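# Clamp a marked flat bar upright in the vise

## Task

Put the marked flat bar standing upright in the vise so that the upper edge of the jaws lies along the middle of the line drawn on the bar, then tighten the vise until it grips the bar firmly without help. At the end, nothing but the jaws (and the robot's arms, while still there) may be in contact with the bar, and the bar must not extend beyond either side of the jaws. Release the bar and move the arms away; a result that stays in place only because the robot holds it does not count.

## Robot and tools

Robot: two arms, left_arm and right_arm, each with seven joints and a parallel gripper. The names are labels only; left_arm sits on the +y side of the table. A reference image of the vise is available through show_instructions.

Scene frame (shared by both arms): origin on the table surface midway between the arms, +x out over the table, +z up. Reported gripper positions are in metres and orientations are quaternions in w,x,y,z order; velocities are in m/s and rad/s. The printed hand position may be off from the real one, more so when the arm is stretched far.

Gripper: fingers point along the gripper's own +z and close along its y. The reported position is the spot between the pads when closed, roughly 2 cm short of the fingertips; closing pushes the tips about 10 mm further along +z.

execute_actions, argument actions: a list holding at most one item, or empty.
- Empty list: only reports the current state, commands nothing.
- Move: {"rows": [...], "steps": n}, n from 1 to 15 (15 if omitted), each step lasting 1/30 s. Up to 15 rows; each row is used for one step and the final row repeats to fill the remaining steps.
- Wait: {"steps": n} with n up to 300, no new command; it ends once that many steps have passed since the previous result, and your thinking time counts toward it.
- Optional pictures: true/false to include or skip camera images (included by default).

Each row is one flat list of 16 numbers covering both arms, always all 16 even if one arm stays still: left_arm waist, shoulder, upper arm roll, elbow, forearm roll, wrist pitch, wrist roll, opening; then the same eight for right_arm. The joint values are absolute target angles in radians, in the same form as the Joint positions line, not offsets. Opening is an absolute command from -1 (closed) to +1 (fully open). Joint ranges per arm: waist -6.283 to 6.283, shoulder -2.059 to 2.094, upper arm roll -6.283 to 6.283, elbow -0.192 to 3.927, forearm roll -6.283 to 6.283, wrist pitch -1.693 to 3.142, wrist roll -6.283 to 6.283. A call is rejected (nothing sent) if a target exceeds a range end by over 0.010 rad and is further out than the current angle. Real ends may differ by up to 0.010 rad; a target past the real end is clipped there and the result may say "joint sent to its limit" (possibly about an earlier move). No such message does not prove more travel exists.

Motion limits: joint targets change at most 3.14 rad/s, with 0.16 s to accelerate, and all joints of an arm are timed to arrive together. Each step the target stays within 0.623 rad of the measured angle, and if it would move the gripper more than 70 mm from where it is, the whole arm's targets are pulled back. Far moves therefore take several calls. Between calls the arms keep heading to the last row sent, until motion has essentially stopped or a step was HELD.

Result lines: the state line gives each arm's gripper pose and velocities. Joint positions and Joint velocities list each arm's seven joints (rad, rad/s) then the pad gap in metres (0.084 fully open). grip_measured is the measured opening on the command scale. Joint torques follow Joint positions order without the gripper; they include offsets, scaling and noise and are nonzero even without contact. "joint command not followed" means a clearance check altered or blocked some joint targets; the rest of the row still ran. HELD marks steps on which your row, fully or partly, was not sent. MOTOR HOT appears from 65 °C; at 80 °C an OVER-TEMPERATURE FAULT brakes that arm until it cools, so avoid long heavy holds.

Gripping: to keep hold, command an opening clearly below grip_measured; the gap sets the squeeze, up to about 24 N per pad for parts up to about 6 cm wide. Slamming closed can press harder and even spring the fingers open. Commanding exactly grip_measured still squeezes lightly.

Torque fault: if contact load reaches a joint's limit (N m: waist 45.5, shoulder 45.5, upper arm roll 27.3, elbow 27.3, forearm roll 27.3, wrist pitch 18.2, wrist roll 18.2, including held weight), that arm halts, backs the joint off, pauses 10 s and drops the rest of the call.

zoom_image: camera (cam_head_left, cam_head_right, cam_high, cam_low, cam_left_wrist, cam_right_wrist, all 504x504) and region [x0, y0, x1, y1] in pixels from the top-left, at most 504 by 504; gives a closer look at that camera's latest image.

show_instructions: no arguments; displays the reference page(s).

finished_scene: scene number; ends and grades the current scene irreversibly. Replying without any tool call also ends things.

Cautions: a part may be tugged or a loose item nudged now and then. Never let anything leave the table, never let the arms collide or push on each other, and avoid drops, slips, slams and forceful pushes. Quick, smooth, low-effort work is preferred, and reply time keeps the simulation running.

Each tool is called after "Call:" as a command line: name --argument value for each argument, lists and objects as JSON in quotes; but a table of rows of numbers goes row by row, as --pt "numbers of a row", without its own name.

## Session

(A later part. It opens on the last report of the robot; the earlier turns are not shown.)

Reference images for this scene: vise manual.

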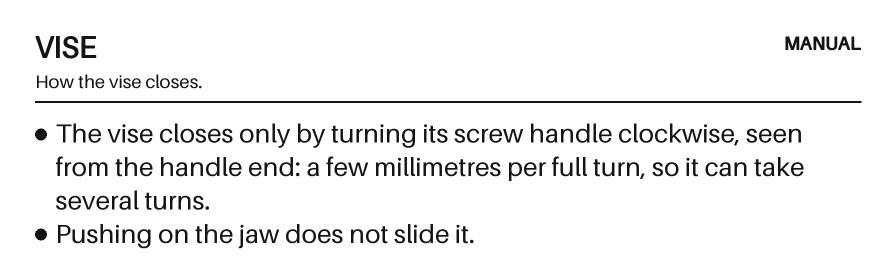

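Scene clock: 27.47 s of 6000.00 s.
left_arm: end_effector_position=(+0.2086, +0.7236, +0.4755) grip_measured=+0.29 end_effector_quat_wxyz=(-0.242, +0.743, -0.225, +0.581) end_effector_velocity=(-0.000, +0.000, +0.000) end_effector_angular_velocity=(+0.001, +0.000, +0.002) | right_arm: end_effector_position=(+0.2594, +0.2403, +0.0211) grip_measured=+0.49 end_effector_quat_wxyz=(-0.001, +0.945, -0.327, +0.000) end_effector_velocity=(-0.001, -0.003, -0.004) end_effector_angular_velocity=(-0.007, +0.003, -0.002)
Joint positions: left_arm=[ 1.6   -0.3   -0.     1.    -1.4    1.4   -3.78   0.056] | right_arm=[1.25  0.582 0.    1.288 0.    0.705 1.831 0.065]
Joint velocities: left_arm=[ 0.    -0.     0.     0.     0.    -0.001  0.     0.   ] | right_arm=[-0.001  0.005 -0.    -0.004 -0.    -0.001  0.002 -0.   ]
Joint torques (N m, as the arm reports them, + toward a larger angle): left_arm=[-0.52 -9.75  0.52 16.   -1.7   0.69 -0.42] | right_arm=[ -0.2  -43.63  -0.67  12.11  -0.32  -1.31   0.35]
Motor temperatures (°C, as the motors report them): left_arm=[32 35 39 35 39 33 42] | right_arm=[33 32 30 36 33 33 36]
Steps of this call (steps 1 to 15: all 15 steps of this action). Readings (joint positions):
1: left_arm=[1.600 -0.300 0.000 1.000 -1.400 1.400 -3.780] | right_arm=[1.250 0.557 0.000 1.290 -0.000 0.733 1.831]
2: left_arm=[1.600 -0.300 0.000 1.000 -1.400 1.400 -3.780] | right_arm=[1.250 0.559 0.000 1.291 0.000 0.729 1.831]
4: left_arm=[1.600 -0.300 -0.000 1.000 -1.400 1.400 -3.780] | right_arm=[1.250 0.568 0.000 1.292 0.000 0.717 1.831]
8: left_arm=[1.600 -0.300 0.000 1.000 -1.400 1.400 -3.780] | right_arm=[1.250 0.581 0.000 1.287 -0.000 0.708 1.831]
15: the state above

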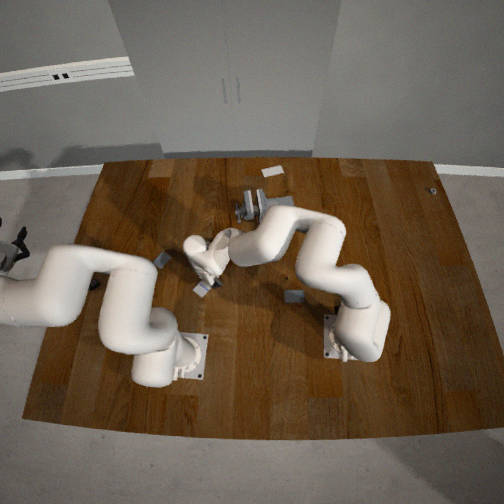

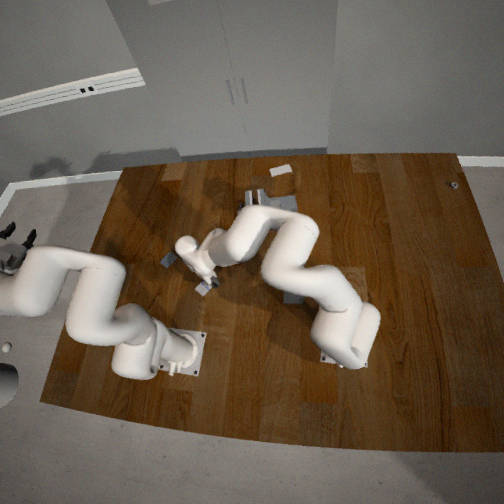

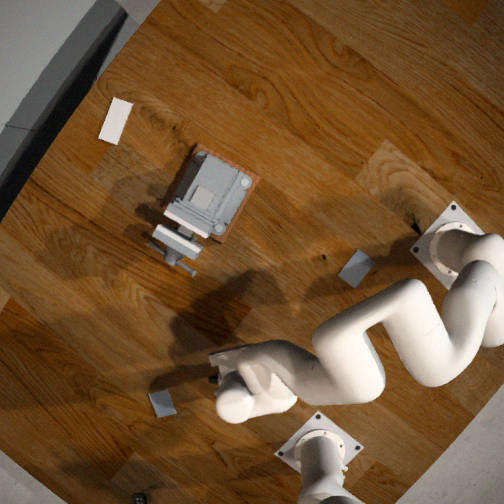

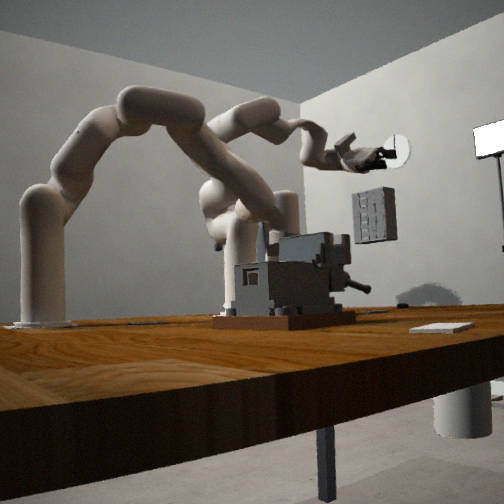

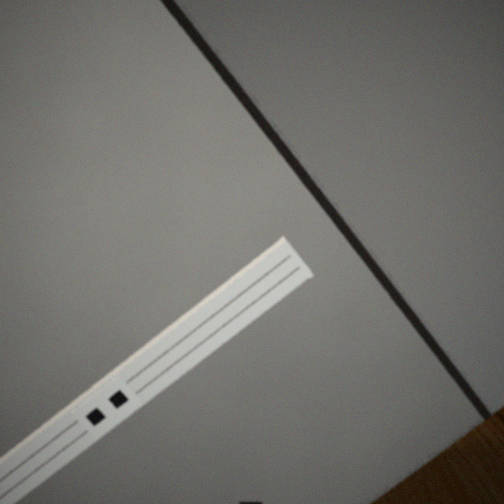

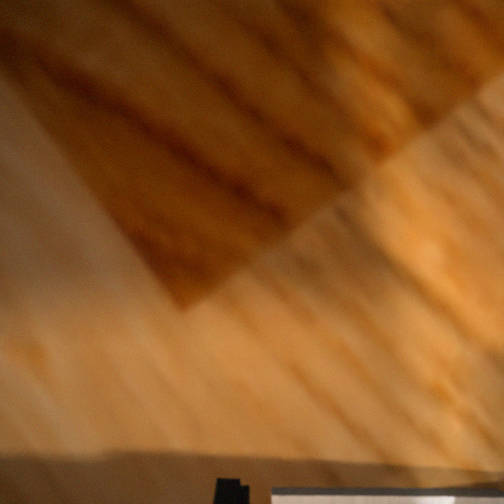

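Call:
execute_actions --actions '[{"rows":[[1.6,-0.3,0,1.0,-1.4,1.4,-3.78,0.3,1.25,0.585,0,1.288,0,0.703,1.831,0.35],[1.6,-0.3,0,1.0,-1.4,1.4,-3.78,0.3,1.25,0.585,0,1.288,0,0.703,1.831,0.28],[1.6,-0.3,0,1.0,-1.4,1.4,-3.78,0.3,1.25,0.585,0,1.288,0,0.703,1.831,0.2],[1.6,-0.3,0,1.0,-1.4,1.4,-3.78,0.3,1.25,0.585,0,1.288,0,0.703,1.831,0.15],[1.6,-0.3,0,1.0,-1.4,1.4,-3.78,0.3,1.25,0.585,0,1.288,0,0.703,1.831,0.1],[1.6,-0.3,0,1.0,-1.4,1.4,-3.78,0.3,1.25,0.585,0,1.288,0,0.703,1.831,0.05],[1.6,-0.3,0,1.0,-1.4,1.4,-3.78,0.3,1.25,0.585,0,1.288,0,0.703,1.831,0],[1.6,-0.3,0,1.0,-1.4,1.4,-3.78,0.3,1.25,0.585,0,1.288,0,0.703,1.831,-0.3],[1.6,-0.3,0,1.0,-1.4,1.4,-3.78,0.3,1.25,0.585,0,1.288,0,0.703,1.831,-1]]}]' --pictures false

Call:
execute_actions --actions '[{"rows":[[1.6,-0.3,0,1.0,-1.4,1.4,-3.78,0.3,1.0,0.0,0,1.2,0,1.2,1.831,-1]]}]' --pictures false

Call:
execute_actions --actions '[{"steps":10}]' --pictures false

Call:
execute_actions --actions '[{"rows":[[1.6,-0.3,0,1.0,-1.4,1.4,-3.78,0.3,0.196,0.1,0,1.1,1.54,1.601,3.916,-1]]}]' --pictures false

Call:
execute_actions --actions '[{"steps":22}]' --pictures false

Call:
execute_actions --actions '[{"rows":[[0.25,0.765,0,1.34,-1.43,1.42,-3.72,0.3,0.196,0.581,0,1.361,1.54,1.601,3.916,-1]]}]' --pictures false

Call:
execute_actions --actions '[{"steps":65}]'

Call:
zoom_image --camera "cam_high" --region '[100,170,260,330]'

Call:
zoom_image --camera "cam_head_left" --region '[190,150,300,250]'

Scene clock: 53.80 s of 6000.00 s.
left_arm: end_effector_position=(+0.2086, +0.7236, +0.4755) grip_measured=+0.29 end_effector_quat_wxyz=(-0.242, +0.743, -0.225, +0.581) end_effector_velocity=(+0.000, -0.000, +0.000) end_effector_angular_velocity=(-0.000, -0.001, -0.000) | right_arm: end_effector_position=(+0.2598, +0.2408, +0.0208) grip_measured=+0.15 end_effector_quat_wxyz=(-0.001, +0.945, -0.327, +0.000) end_effector_velocity=(-0.000, -0.000, -0.001) end_effector_angular_velocity=(-0.001, +0.001, +0.001)
Joint positions: left_arm=[ 1.6   -0.3    0.     1.    -1.4    1.4   -3.78   0.056] | right_arm=[ 1.25   0.584 -0.     1.289 -0.     0.703  1.831  0.05 ]
Joint velocities: left_arm=[-0.001  0.     0.     0.    -0.001  0.     0.     0.   ] | right_arm=[-0.     0.001  0.     0.     0.     0.    -0.001  0.   ]
Joint torques (N m, as the arm reports them, + toward a larger angle): left_arm=[  0.02 -10.06   0.42  16.07  -1.82   0.55  -0.5 ] | right_arm=[  0.51 -36.43  -0.12   9.76  -0.32  -0.77   0.47]
Motor temperatures (°C, as the motors report them): left_arm=[32 35 39 35 39 33 42] | right_arm=[33 32 30 36 33 33 36]
Steps of this call (steps 1 to 15: the robot went on to your last target; steps 16 to 775: nothing new was sent; steps 776 to 790: all 15 steps of this action). Readings (joint positions):
776: left_arm=[1.600 -0.300 0.000 1.000 -1.400 1.400 -3.780] | right_arm=[1.250 0.583 0.000 1.288 -0.000 0.705 1.831]
777: left_arm=[1.600 -0.300 0.000 1.000 -1.400 1.400 -3.780] | right_arm=[1.250 0.583 -0.000 1.288 -0.000 0.705 1.831]
779: left_arm=[1.600 -0.300 0.000 1.000 -1.400 1.400 -3.780] | right_arm=[1.250 0.584 -0.000 1.288 -0.000 0.704 1.831]
783: left_arm=[1.600 -0.300 -0.000 1.000 -1.400 1.400 -3.780] | right_arm=[1.250 0.584 -0.000 1.289 -0.000 0.703 1.831]
790: the state above

Scene clock: 54.30 s of 6000.00 s.
left_arm: end_effector_position=(+0.2086, +0.7236, +0.4755) grip_measured=+0.29 end_effector_quat_wxyz=(-0.242, +0.743, -0.225, +0.581) end_effector_velocity=(+0.000, +0.000, +0.000) end_effector_angular_velocity=(-0.000, -0.000, +0.001) | right_arm: end_effector_position=(+0.3118, +0.1758, +0.1574) grip_measured=+0.15 end_effector_quat_wxyz=(+0.001, +0.920, -0.392, -0.000) end_effector_velocity=(+0.092, -0.194, +0.320) end_effector_angular_velocity=(+0.020, -0.014, -0.336)
Joint positions: left_arm=[ 1.6   -0.3   -0.     1.    -1.4    1.4   -3.78   0.056] | right_arm=[ 1.111  0.261 -0.     1.238  0.     0.979  1.831  0.05 ]
Joint velocities: left_arm=[-0.     0.     0.     0.    -0.001 -0.001 -0.    -0.   ] | right_arm=[-0.332 -0.778 -0.006 -0.105 -0.     0.649 -0.001 -0.   ]
Joint torques (N m, as the arm reports them, + toward a larger angle): left_arm=[ -0.67 -10.23   1.07  15.6   -1.6    0.73  -0.22] | right_arm=[ -0.18 -36.05  -0.14  13.27  -0.32  -1.16   0.25]
Motor temperatures (°C, as the motors report them): left_arm=[32 35 39 35 39 33 42] | right_arm=[33 32 30 36 33 33 36]
Steps of this call (steps 1 to 15: all 15 steps of this action). Readings (joint positions):
1: left_arm=[1.600 -0.300 -0.000 1.000 -1.400 1.400 -3.780] | right_arm=[1.250 0.584 -0.000 1.289 -0.000 0.703 1.831]
2: left_arm=[1.600 -0.300 -0.000 1.000 -1.400 1.400 -3.780] | right_arm=[1.249 0.582 0.000 1.288 -0.000 0.705 1.831]
4: left_arm=[1.600 -0.300 0.000 1.000 -1.400 1.400 -3.780] | right_arm=[1.235 0.553 0.005 1.275 0.000 0.739 1.831]
8: left_arm=[1.600 -0.300 -0.000 1.000 -1.400 1.400 -3.780] | right_arm=[1.186 0.439 -0.001 1.266 0.000 0.828 1.831]
15: the state above

Scene clock: 54.63 s of 6000.00 s.
left_arm: end_effector_position=(+0.2086, +0.7236, +0.4755) grip_measured=+0.29 end_effector_quat_wxyz=(-0.242, +0.743, -0.225, +0.581) end_effector_velocity=(+0.001, -0.001, -0.000) end_effector_angular_velocity=(-0.001, +0.001, -0.003) | right_arm: end_effector_position=(+0.3289, +0.1084, +0.2505) grip_measured=+0.15 end_effector_quat_wxyz=(-0.003, +0.899, -0.439, +0.001) end_effector_velocity=(+0.015, -0.097, +0.128) end_effector_angular_velocity=(+0.033, -0.026, -0.148)
Joint positions: left_arm=[ 1.6   -0.3    0.     1.    -1.4    1.4   -3.78   0.056] | right_arm=[ 1.01   0.021 -0.002  1.206 -0.     1.178  1.831  0.05 ]
Joint velocities: left_arm=[-0.001 -0.    -0.     0.     0.002  0.001 -0.001 -0.   ] | right_arm=[-0.138 -0.33  -0.009 -0.027 -0.001  0.261  0.002 -0.   ]
Joint torques (N m, as the arm reports them, + toward a larger angle): left_arm=[ -0.03 -10.28   0.66  15.62  -1.75   0.56  -0.35] | right_arm=[  4.43 -16.92   2.12  11.87  -0.12  -1.1    0.36]
Motor temperatures (°C, as the motors report them): left_arm=[32 35 39 35 39 33 42] | right_arm=[33 32 30 36 33 33 36]
Steps of this call (steps 1 to 10: the robot went on to your last target). Readings (joint positions):
1: left_arm=[1.600 -0.300 0.000 1.000 -1.400 1.400 -3.780] | right_arm=[1.100 0.235 -0.000 1.234 0.000 1.001 1.831]
2: left_arm=[1.600 -0.300 -0.000 1.000 -1.400 1.400 -3.780] | right_arm=[1.089 0.209 -0.000 1.231 0.000 1.023 1.831]
4: left_arm=[1.600 -0.300 0.000 1.000 -1.400 1.400 -3.780] | right_arm=[1.067 0.157 -0.000 1.223 0.000 1.067 1.831]
8: left_arm=[1.600 -0.300 0.000 1.000 -1.400 1.400 -3.780] | right_arm=[1.023 0.055 -0.001 1.209 -0.000 1.153 1.831]
10: the state above

Scene clock: 55.13 s of 6000.00 s.
left_arm: end_effector_position=(+0.2086, +0.7236, +0.4755) grip_measured=+0.29 end_effector_quat_wxyz=(-0.242, +0.743, -0.225, +0.581) end_effector_velocity=(-0.000, +0.000, +0.000) end_effector_angular_velocity=(+0.000, -0.001, +0.002) | right_arm: end_effector_position=(+0.3569, -0.0033, +0.2299) grip_measured=+0.15 end_effector_quat_wxyz=(-0.151, -0.405, +0.846, +0.312) end_effector_velocity=(+0.169, -0.063, +0.185) end_effector_angular_velocity=(+0.525, +2.480, -4.001)
Joint positions: left_arm=[ 1.6   -0.3    0.     1.    -1.4    1.4   -3.78   0.056] | right_arm=[ 0.461  0.075 -0.002  1.129  0.601  1.478  2.432  0.05 ]
Joint velocities: left_arm=[ 0.001 -0.    -0.     0.    -0.001 -0.001 -0.    -0.   ] | right_arm=[-1.472  0.147 -0.053 -0.174  2.235  0.656  2.23   0.   ]
Joint torques (N m, as the arm reports them, + toward a larger angle): left_arm=[ -0.51 -10.37   0.45  15.91  -2.2    0.9   -0.35] | right_arm=[  5.55 -33.73   2.86  14.47   1.86  -0.38   0.91]
Motor temperatures (°C, as the motors report them): left_arm=[32 35 39 35 39 33 42] | right_arm=[33 32 30 36 33 33 36]
Steps of this call (steps 1 to 15: all 15 steps of this action). Readings (joint positions):
1: left_arm=[1.600 -0.300 0.000 1.000 -1.400 1.400 -3.780] | right_arm=[1.006 0.013 -0.002 1.205 -0.000 1.186 1.831]
2: left_arm=[1.600 -0.300 0.000 1.000 -1.400 1.400 -3.780] | right_arm=[1.001 0.009 -0.000 1.203 0.004 1.193 1.835]
4: left_arm=[1.600 -0.300 0.000 1.000 -1.400 1.400 -3.780] | right_arm=[0.961 0.014 0.009 1.197 0.048 1.224 1.879]
8: left_arm=[1.600 -0.300 -0.000 1.000 -1.400 1.400 -3.780] | right_arm=[0.802 0.041 -0.002 1.168 0.202 1.318 2.034]
15: the state above

Scene clock: 55.87 s of 6000.00 s.
left_arm: end_effector_position=(+0.2086, +0.7236, +0.4755) grip_measured=+0.29 end_effector_quat_wxyz=(-0.242, +0.743, -0.225, +0.581) end_effector_velocity=(-0.000, +0.000, -0.000) end_effector_angular_velocity=(+0.001, -0.000, +0.001) | right_arm: end_effector_position=(+0.4702, +0.0276, +0.3888) grip_measured=+0.15 end_effector_quat_wxyz=(-0.473, +0.391, +0.595, +0.519) end_effector_velocity=(+0.007, +0.000, +0.010) end_effector_angular_velocity=(-0.001, +0.341, -0.034)
Joint positions: left_arm=[ 1.6   -0.3    0.     1.    -1.4    1.4   -3.78   0.056] | right_arm=[0.197 0.1   0.    1.1   1.535 1.601 3.891 0.05 ]
Joint velocities: left_arm=[-0.     0.     0.001 -0.    -0.001 -0.001  0.001 -0.   ] | right_arm=[-0.007  0.002  0.005 -0.005  0.058  0.006  0.332  0.   ]
Joint torques (N m, as the arm reports them, + toward a larger angle): left_arm=[-0.07 -9.97  0.63 15.76 -2.18  0.82 -0.31] | right_arm=[ -0.01 -31.8    0.18  13.95   1.6    0.89  -0.19]
Motor temperatures (°C, as the motors report them): left_arm=[32 35 39 35 39 33 42] | right_arm=[33 32 30 36 33 33 36]
Steps of this call (steps 1 to 22: the robot went on to your last target). Readings (joint positions):
1: left_arm=[1.600 -0.300 0.000 1.000 -1.400 1.400 -3.780] | right_arm=[0.414 0.080 -0.004 1.124 0.677 1.499 2.508]
2: left_arm=[1.600 -0.300 -0.000 1.000 -1.400 1.400 -3.780] | right_arm=[0.374 0.084 -0.005 1.119 0.753 1.517 2.585]
4: left_arm=[1.600 -0.300 -0.000 1.000 -1.400 1.400 -3.780] | right_arm=[0.314 0.089 -0.005 1.113 0.900 1.545 2.731]
8: left_arm=[1.600 -0.300 -0.000 1.000 -1.400 1.400 -3.780] | right_arm=[0.260 0.093 0.000 1.108 1.151 1.571 2.989]
22: the state above

Scene clock: 56.37 s of 6000.00 s.
left_arm: end_effector_position=(+0.3492, +0.6957, +0.3997) grip_measured=+0.29 end_effector_quat_wxyz=(-0.089, +0.718, -0.300, +0.622) end_effector_velocity=(+0.293, -0.136, -0.218) end_effector_angular_velocity=(-0.380, +0.113, -0.666) | right_arm: end_effector_position=(+0.5426, +0.0351, +0.2582) grip_measured=+0.15 end_effector_quat_wxyz=(+0.530, -0.453, -0.544, -0.467) end_effector_velocity=(+0.076, +0.004, -0.281) end_effector_angular_velocity=(-0.055, +0.411, -0.012)
Joint positions: left_arm=[ 1.286  0.015 -0.     1.143 -1.413  1.408 -3.755  0.056] | right_arm=[ 0.196  0.527 -0.     1.329  1.54   1.601  3.915  0.05 ]
Joint velocities: left_arm=[-0.653  0.652 -0.     0.221 -0.018  0.014  0.039  0.   ] | right_arm=[-0.002  0.737 -0.006  0.338 -0.    -0.007  0.016  0.   ]
Joint torques (N m, as the arm reports them, + toward a larger angle): left_arm=[ -0.39 -14.96  -0.24  15.8   -1.75   0.95  -0.33] | right_arm=[ -0.32 -57.36   0.69  13.4    1.75   1.49   0.42]
Motor temperatures (°C, as the motors report them): left_arm=[32 35 39 35 39 33 42] | right_arm=[33 32 30 36 33 33 36]
Steps of this call (steps 1 to 15: all 15 steps of this action). Readings (joint positions):
1: left_arm=[1.600 -0.300 0.000 1.000 -1.400 1.400 -3.780] | right_arm=[0.197 0.100 0.001 1.100 1.536 1.601 3.900]
2: left_arm=[1.597 -0.297 0.001 1.002 -1.400 1.400 -3.780] | right_arm=[0.197 0.103 0.001 1.102 1.537 1.601 3.905]
4: left_arm=[1.559 -0.261 0.006 1.027 -1.402 1.400 -3.776] | right_arm=[0.197 0.141 0.001 1.127 1.538 1.602 3.908]
8: left_arm=[1.447 -0.147 -0.001 1.079 -1.407 1.405 -3.766] | right_arm=[0.197 0.298 0.000 1.205 1.538 1.600 3.910]
15: the state above

Scene clock: 58.53 s of 6000.00 s.
left_arm: end_effector_position=(+0.5302, +0.1861, +0.0840) grip_measured=+0.29 end_effector_quat_wxyz=(+0.407, +0.590, -0.502, +0.483) end_effector_velocity=(-0.001, -0.002, -0.001) end_effector_angular_velocity=(-0.001, +0.002, -0.003) | right_arm: end_effector_position=(+0.5492, +0.0358, +0.2400) grip_measured=+0.15 end_effector_quat_wxyz=(+0.536, -0.459, -0.538, -0.461) end_effector_velocity=(+0.001, -0.000, +0.001) end_effector_angular_velocity=(-0.000, -0.001, -0.000)
Joint positions: left_arm=[ 0.251  0.765  0.     1.34  -1.43   1.42  -3.72   0.056] | right_arm=[ 0.196  0.581 -0.     1.361  1.54   1.601  3.916  0.05 ]
Joint velocities: left_arm=[-0.003  0.002 -0.001 -0.    -0.    -0.    -0.     0.   ] | right_arm=[-0.     0.     0.     0.002 -0.    -0.     0.001  0.   ]
Joint torques (N m, as the arm reports them, + toward a larger angle): left_arm=[ -0.02 -21.95  -2.39  11.28  -1.27   1.71  -0.39] | right_arm=[ -0.24 -44.06   0.72  12.57   1.14   1.09   0.46]
Motor temperatures (°C, as the motors report them): left_arm=[32 35 39 35 39 33 42] | right_arm=[33 32 30 36 33 33 36]
Steps of this call (steps 1 to 65: the robot went on to your last target). Readings (joint positions):
1: left_arm=[1.264 0.036 -0.000 1.151 -1.413 1.409 -3.753] | right_arm=[0.196 0.548 -0.000 1.338 1.540 1.600 3.915]
2: left_arm=[1.243 0.058 -0.000 1.158 -1.414 1.409 -3.752] | right_arm=[0.196 0.561 -0.000 1.344 1.539 1.600 3.915]
4: left_arm=[1.201 0.099 -0.000 1.170 -1.415 1.410 -3.750] | right_arm=[0.196 0.573 -0.000 1.353 1.540 1.601 3.916]
8: left_arm=[1.120 0.180 -0.000 1.192 -1.417 1.411 -3.746] | right_arm=[0.196 0.577 0.000 1.361 1.540 1.601 3.916]
65: the state above

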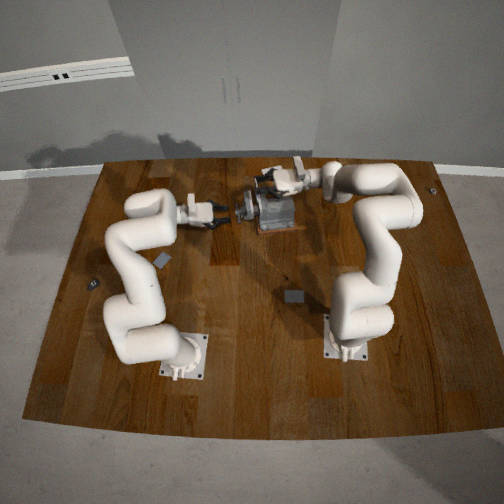

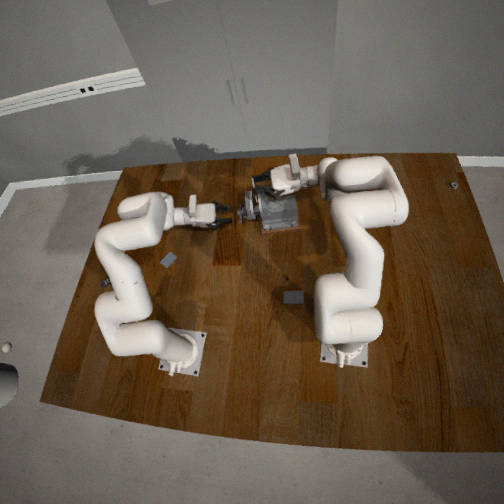

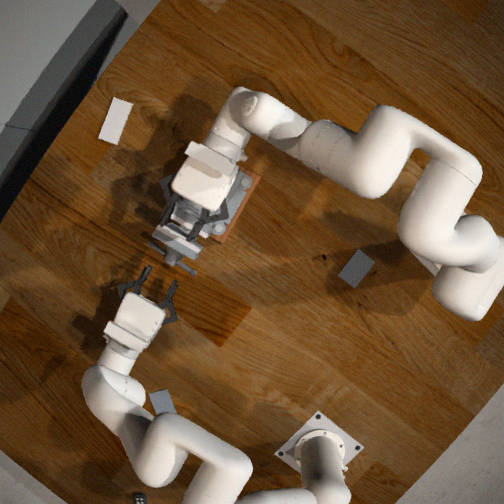

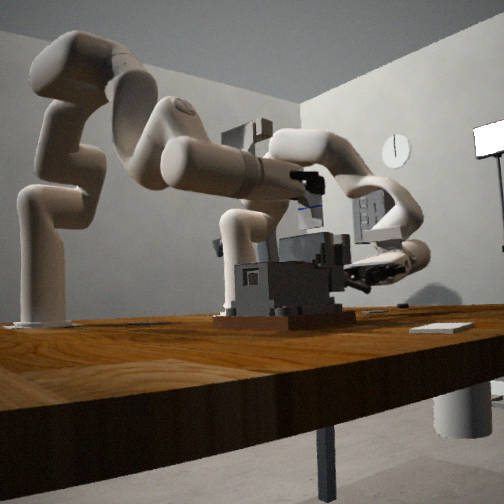

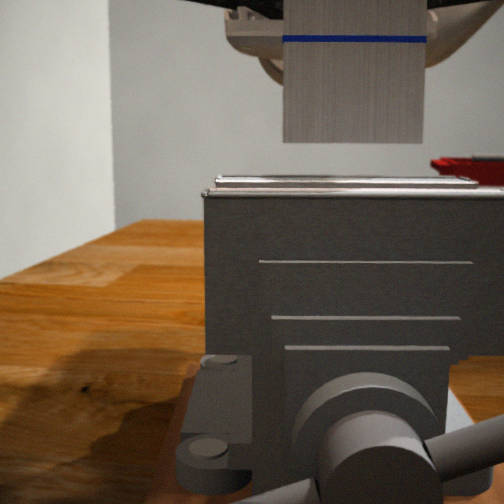

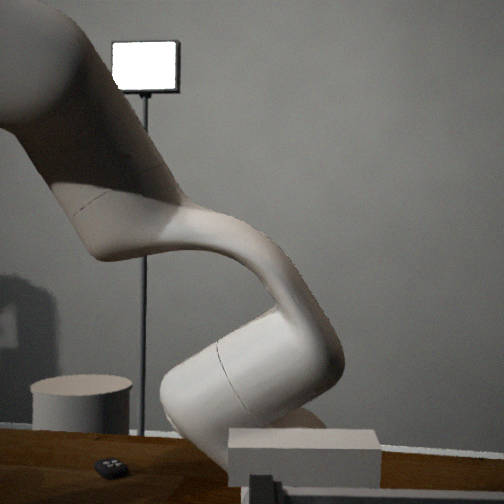

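Region (100, 170, 260, 330) of cam_high's 504x504 image, scaled by 3.150, with more detail than that image has.

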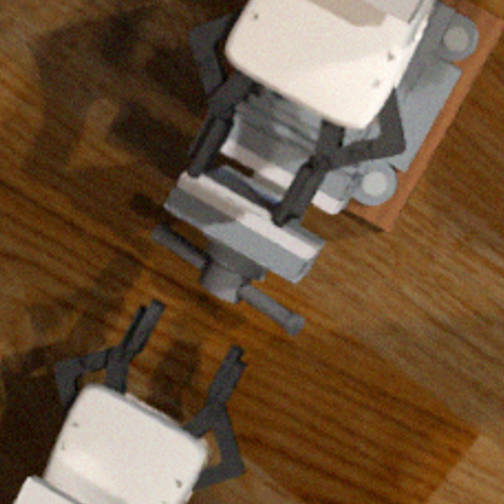

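Region (190, 150, 300, 250) of cam_head_left's 504x504 image, scaled by 4.582, with more detail than that image has; it fills the top 458 rows of this view, and the rest is white.

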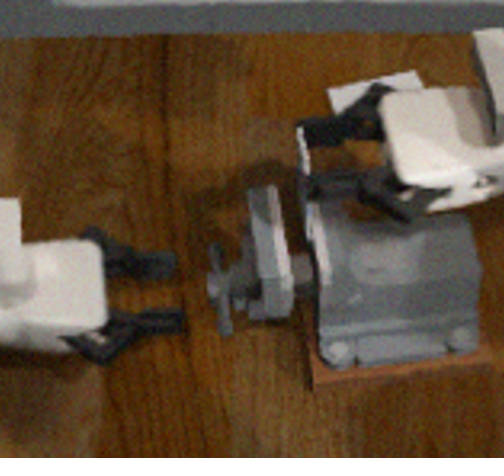

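Call:
execute_actions --actions '[{"rows":[[0.25,0.772,0,1.34,-1.43,1.42,-5.3,0.3,0.21,0.585,0,1.361,1.549,1.59,3.912,-1]],"steps":10}]' --pictures false

Call:
execute_actions --actions '[{"rows":[[0.25,0.772,0,1.34,-1.43,1.42,-5.3,0.3,0.21,0.678,0,1.379,1.549,1.59,3.835,-1]]}]' --pictures false

Call:
execute_actions --actions '[{"rows":[[0.142,0.772,0,1.34,-1.52,1.36,-5.3,0.3,0.2,0.678,0,1.379,1.541,1.596,3.835,-1]]}]' --pictures false

Call:
execute_actions --actions '[{"rows":[[0.142,0.772,0,1.34,-1.52,1.36,-3.72,0.3,0.2,0.678,0,1.379,1.541,1.596,3.835,-1]]}]' --pictures false

Call:
execute_actions --actions '[{"steps":14}]'

Call:
zoom_image --camera "cam_high" --region '[125,190,225,290]'

Scene clock: 72.20 s of 6000.00 s.
left_arm: end_effector_position=(+0.5291, +0.1854, +0.0810) grip_measured=+0.29 end_effector_quat_wxyz=(+0.520, +0.701, -0.331, +0.359) end_effector_velocity=(-0.005, -0.000, -0.013) end_effector_angular_velocity=(-0.440, +2.683, +0.553) | right_arm: end_effector_position=(+0.5481, +0.0428, +0.2376) grip_measured=+0.15 end_effector_quat_wxyz=(+0.536, -0.459, -0.539, -0.461) end_effector_velocity=(+0.007, -0.007, -0.002) end_effector_angular_velocity=(-0.009, -0.004, -0.021)
Joint positions: left_arm=[ 0.25   0.77   0.     1.34  -1.43   1.42  -4.242  0.056] | right_arm=[0.21  0.585 0.    1.361 1.549 1.591 3.912 0.05 ]
Joint velocities: left_arm=[ 0.     0.023  0.001 -0.003  0.002 -0.001 -2.75   0.   ] | right_arm=[-0.001 -0.    -0.013  0.002  0.005 -0.008 -0.001  0.   ]
Joint torques (N m, as the arm reports them, + toward a larger angle): left_arm=[ -0.62 -21.99  -2.75  11.08  -1.15   1.96  -0.29] | right_arm=[ -0.79 -43.73   0.46  12.42   1.35   1.13   0.43]
Motor temperatures (°C, as the motors report them): left_arm=[32 36 39 35 39 33 42] | right_arm=[33 33 30 36 33 33 36]
Steps of this call (steps 1 to 15: the robot went on to your last target; steps 16 to 400: nothing new was sent; steps 401 to 410: all 10 steps of this action). Readings (joint positions):
401: left_arm=[0.250 0.765 0.000 1.340 -1.430 1.420 -3.720] | right_arm=[0.196 0.581 -0.000 1.361 1.540 1.601 3.916]
402: left_arm=[0.250 0.765 -0.000 1.340 -1.430 1.420 -3.724] | right_arm=[0.197 0.581 -0.001 1.361 1.541 1.600 3.915]
404: left_arm=[0.250 0.765 -0.000 1.340 -1.430 1.420 -3.770] | right_arm=[0.203 0.583 -0.001 1.361 1.545 1.595 3.914]
408: left_arm=[0.250 0.769 -0.000 1.340 -1.430 1.420 -4.057] | right_arm=[0.209 0.585 0.001 1.361 1.548 1.591 3.912]
410: the state above

Scene clock: 72.70 s of 6000.00 s.
left_arm: end_effector_position=(+0.5288, +0.1854, +0.0802) grip_measured=+0.29 end_effector_quat_wxyz=(+0.630, +0.773, +0.059, +0.054) end_effector_velocity=(+0.001, -0.000, +0.001) end_effector_angular_velocity=(-0.047, +0.280, +0.059) | right_arm: end_effector_position=(+0.5485, +0.0428, +0.1940) grip_measured=+0.15 end_effector_quat_wxyz=(+0.535, -0.457, -0.539, -0.463) end_effector_velocity=(-0.003, -0.001, -0.009) end_effector_angular_velocity=(-0.003, +0.012, -0.001)
Joint positions: left_arm=[ 0.25   0.772  0.     1.34  -1.43   1.42  -5.278  0.056] | right_arm=[0.21  0.676 0.    1.38  1.549 1.59  3.836 0.05 ]
Joint velocities: left_arm=[ 0.    -0.    -0.001  0.001 -0.001 -0.001 -0.292 -0.   ] | right_arm=[-0.     0.011 -0.001 -0.008 -0.001 -0.001 -0.006  0.   ]
Joint torques (N m, as the arm reports them, + toward a larger angle): left_arm=[ -0.79 -21.85  -2.4   11.54  -1.23   1.82   0.04] | right_arm=[ -0.91 -43.99   0.59  11.81   1.09   1.34   0.39]
Motor temperatures (°C, as the motors report them): left_arm=[32 36 39 35 39 33 42] | right_arm=[33 33 30 36 33 33 36]
Steps of this call (steps 1 to 15: all 15 steps of this action). Readings (joint positions):
1: left_arm=[0.250 0.771 0.000 1.340 -1.430 1.420 -4.334] | right_arm=[0.210 0.585 0.000 1.361 1.549 1.590 3.912]
2: left_arm=[0.250 0.771 0.000 1.340 -1.430 1.420 -4.424] | right_arm=[0.210 0.588 -0.000 1.362 1.549 1.590 3.908]
4: left_arm=[0.250 0.772 0.000 1.340 -1.430 1.420 -4.603] | right_arm=[0.210 0.615 0.000 1.373 1.550 1.591 3.882]
8: left_arm=[0.250 0.772 -0.000 1.340 -1.430 1.420 -4.958] | right_arm=[0.210 0.673 -0.001 1.372 1.548 1.589 3.844]
15: the state above

Scene clock: 73.20 s of 6000.00 s.
left_arm: end_effector_position=(+0.5369, +0.1335, +0.0798) grip_measured=+0.29 end_effector_quat_wxyz=(+0.629, +0.773, +0.066, +0.049) end_effector_velocity=(-0.001, -0.010, +0.002) end_effector_angular_velocity=(-0.005, -0.002, -0.010) | right_arm: end_effector_position=(+0.5487, +0.0378, +0.1925) grip_measured=+0.15 end_effector_quat_wxyz=(+0.536, -0.458, -0.539, -0.462) end_effector_velocity=(+0.000, -0.002, -0.001) end_effector_angular_velocity=(-0.002, +0.003, -0.003)
Joint positions: left_arm=[ 0.143  0.772 -0.     1.34  -1.519  1.36  -5.3    0.056] | right_arm=[0.2   0.678 0.    1.379 1.541 1.596 3.835 0.05 ]
Joint velocities: left_arm=[-0.011 -0.001 -0.007  0.001 -0.005 -0.003 -0.002  0.   ] | right_arm=[-0.001  0.    -0.002 -0.002 -0.    -0.     0.001 -0.   ]
Joint torques (N m, as the arm reports them, + toward a larger angle): left_arm=[  0.19 -22.15  -2.27  11.56  -1.11   1.59  -0.16] | right_arm=[ -0.6  -45.3    0.73  12.09   1.27   1.24   0.32]
Motor temperatures (°C, as the motors report them): left_arm=[32 36 39 35 39 33 42] | right_arm=[33 33 30 36 33 33 36]
Steps of this call (steps 1 to 15: all 15 steps of this action). Readings (joint positions):
1: left_arm=[0.250 0.772 0.000 1.340 -1.430 1.420 -5.285] | right_arm=[0.210 0.676 0.000 1.380 1.549 1.590 3.835]
2: left_arm=[0.247 0.772 0.001 1.340 -1.433 1.418 -5.290] | right_arm=[0.209 0.677 0.000 1.379 1.548 1.591 3.835]
4: left_arm=[0.216 0.772 0.007 1.340 -1.463 1.397 -5.296] | right_arm=[0.205 0.677 0.001 1.379 1.545 1.593 3.835]
8: left_arm=[0.150 0.772 -0.008 1.340 -1.509 1.369 -5.299] | right_arm=[0.200 0.678 -0.001 1.379 1.542 1.595 3.835]
15: the state above

Scene clock: 73.70 s of 6000.00 s.
left_arm: end_effector_position=(+0.5374, +0.1328, +0.0807) grip_measured=+0.29 end_effector_quat_wxyz=(+0.533, +0.714, -0.303, +0.338) end_effector_velocity=(-0.003, -0.003, -0.001) end_effector_angular_velocity=(+0.422, -2.573, -0.546) | right_arm: end_effector_position=(+0.5487, +0.0376, +0.1924) grip_measured=+0.15 end_effector_quat_wxyz=(+0.535, -0.458, -0.539, -0.462) end_effector_velocity=(-0.000, +0.000, +0.000) end_effector_angular_velocity=(+0.000, -0.001, +0.001)
Joint positions: left_arm=[ 0.142  0.771 -0.001  1.341 -1.52   1.36  -4.328  0.057] | right_arm=[0.2   0.678 0.    1.379 1.541 1.596 3.835 0.05 ]
Joint velocities: left_arm=[-0.001  0.001 -0.003 -0.003  0.003  0.003  2.667 -0.   ] | right_arm=[ 0.001 -0.001  0.    -0.001 -0.     0.001 -0.001 -0.   ]
Joint torques (N m, as the arm reports them, + toward a larger angle): left_arm=[ -0.05 -21.1   -0.92  10.91  -0.36   1.47   0.02] | right_arm=[ -0.48 -44.66   0.71  11.79   1.27   1.24   0.36]
Motor temperatures (°C, as the motors report them): left_arm=[32 36 39 35 39 33 42] | right_arm=[33 33 30 36 33 33 36]
Steps of this call (steps 1 to 15: all 15 steps of this action). Readings (joint positions):
1: left_arm=[0.143 0.772 -0.000 1.340 -1.519 1.360 -5.300] | right_arm=[0.200 0.678 0.000 1.379 1.541 1.596 3.835]
2: left_arm=[0.142 0.772 -0.000 1.340 -1.520 1.360 -5.296] | right_arm=[0.200 0.678 0.000 1.379 1.541 1.596 3.835]
4: left_arm=[0.142 0.772 -0.000 1.340 -1.520 1.360 -5.250] | right_arm=[0.200 0.678 0.000 1.379 1.541 1.596 3.835]
8: left_arm=[0.142 0.772 0.000 1.340 -1.520 1.360 -4.963] | right_arm=[0.200 0.678 0.000 1.379 1.541 1.596 3.835]
15: the state above

Scene clock: 74.17 s of 6000.00 s.
left_arm: end_effector_position=(+0.5368, +0.1326, +0.0801) grip_measured=+0.29 end_effector_quat_wxyz=(+0.409, +0.592, -0.501, +0.481) end_effector_velocity=(+0.000, +0.001, -0.001) end_effector_angular_velocity=(+0.009, -0.048, -0.008) | right_arm: end_effector_position=(+0.5487, +0.0376, +0.1924) grip_measured=+0.15 end_effector_quat_wxyz=(+0.535, -0.458, -0.539, -0.462) end_effector_velocity=(-0.000, +0.001, +0.000) end_effector_angular_velocity=(+0.000, -0.003, +0.002)
Joint positions: left_arm=[ 0.142  0.772 -0.001  1.34  -1.52   1.361 -3.724  0.056] | right_arm=[0.2   0.678 0.    1.379 1.541 1.596 3.835 0.05 ]
Joint velocities: left_arm=[ 0.001  0.001  0.     0.    -0.001 -0.001  0.051 -0.   ] | right_arm=[ 0.002 -0.     0.     0.001  0.    -0.    -0.002 -0.   ]
Joint torques (N m, as the arm reports them, + toward a larger angle): left_arm=[  0.49 -20.76   0.96  11.25  -0.96   0.34  -0.27] | right_arm=[ -0.31 -44.85   0.81  11.94   1.1    1.41   0.42]
Motor temperatures (°C, as the motors report them): left_arm=[32 36 39 35 39 33 42] | right_arm=[33 33 30 36 33 33 36]
Steps of this call (steps 1 to 14: the robot went on to your last target). Readings (joint positions):
1: left_arm=[0.142 0.771 -0.001 1.341 -1.520 1.361 -4.238] | right_arm=[0.200 0.678 0.000 1.379 1.541 1.596 3.835]
2: left_arm=[0.142 0.772 -0.001 1.340 -1.520 1.361 -4.149] | right_arm=[0.200 0.678 0.000 1.379 1.541 1.596 3.835]
4: left_arm=[0.142 0.772 -0.001 1.340 -1.520 1.361 -3.981] | right_arm=[0.200 0.678 0.000 1.379 1.541 1.596 3.835]
8: left_arm=[0.142 0.772 -0.001 1.340 -1.520 1.361 -3.774] | right_arm=[0.200 0.678 0.000 1.379 1.541 1.596 3.835]
14: the state above

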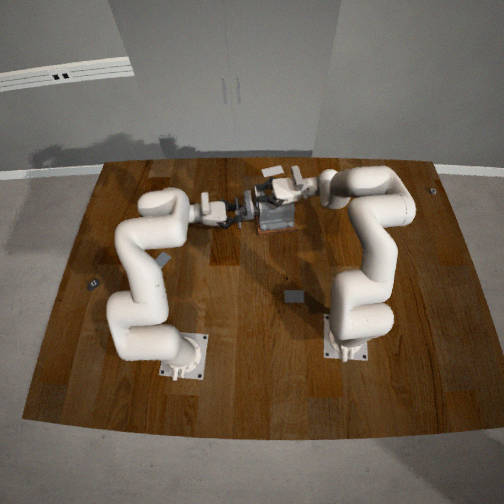

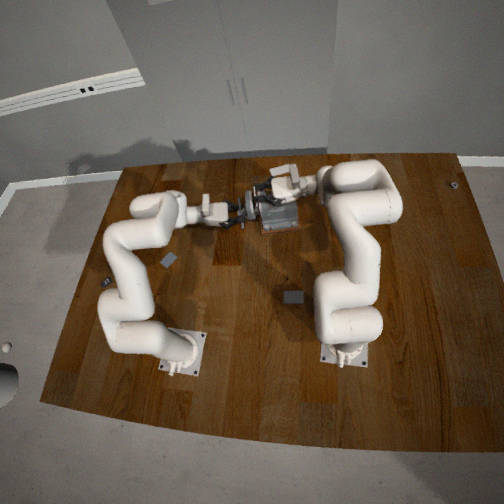

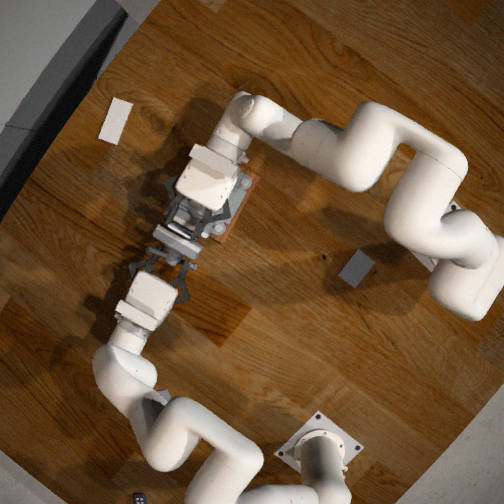

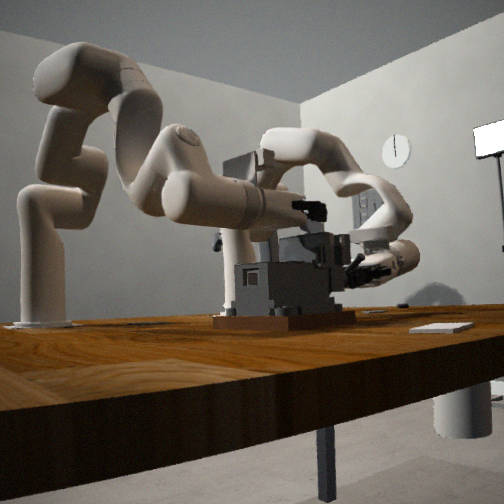

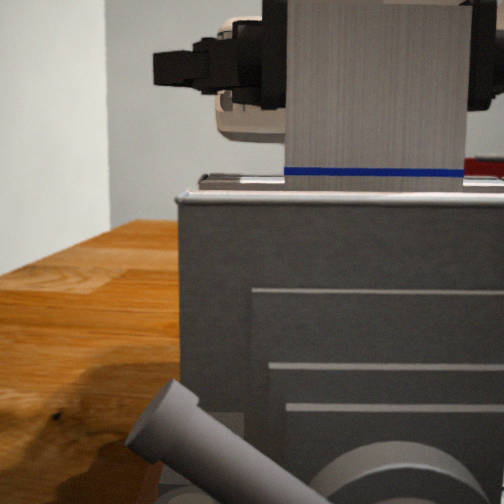

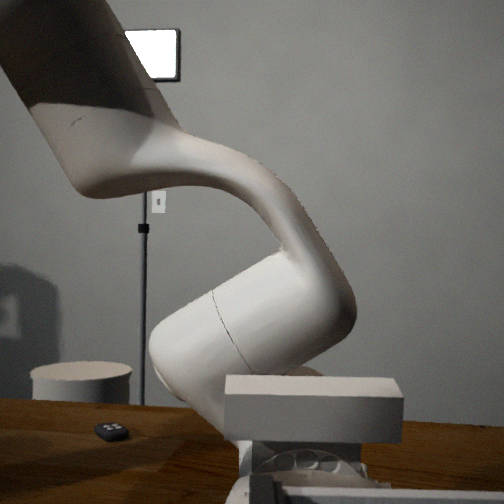

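Region (125, 190, 225, 290) of cam_high's 504x504 image, scaled by 5.040, with more detail than that image has.

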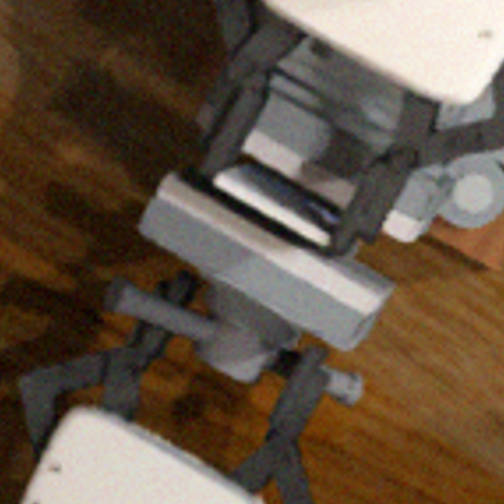

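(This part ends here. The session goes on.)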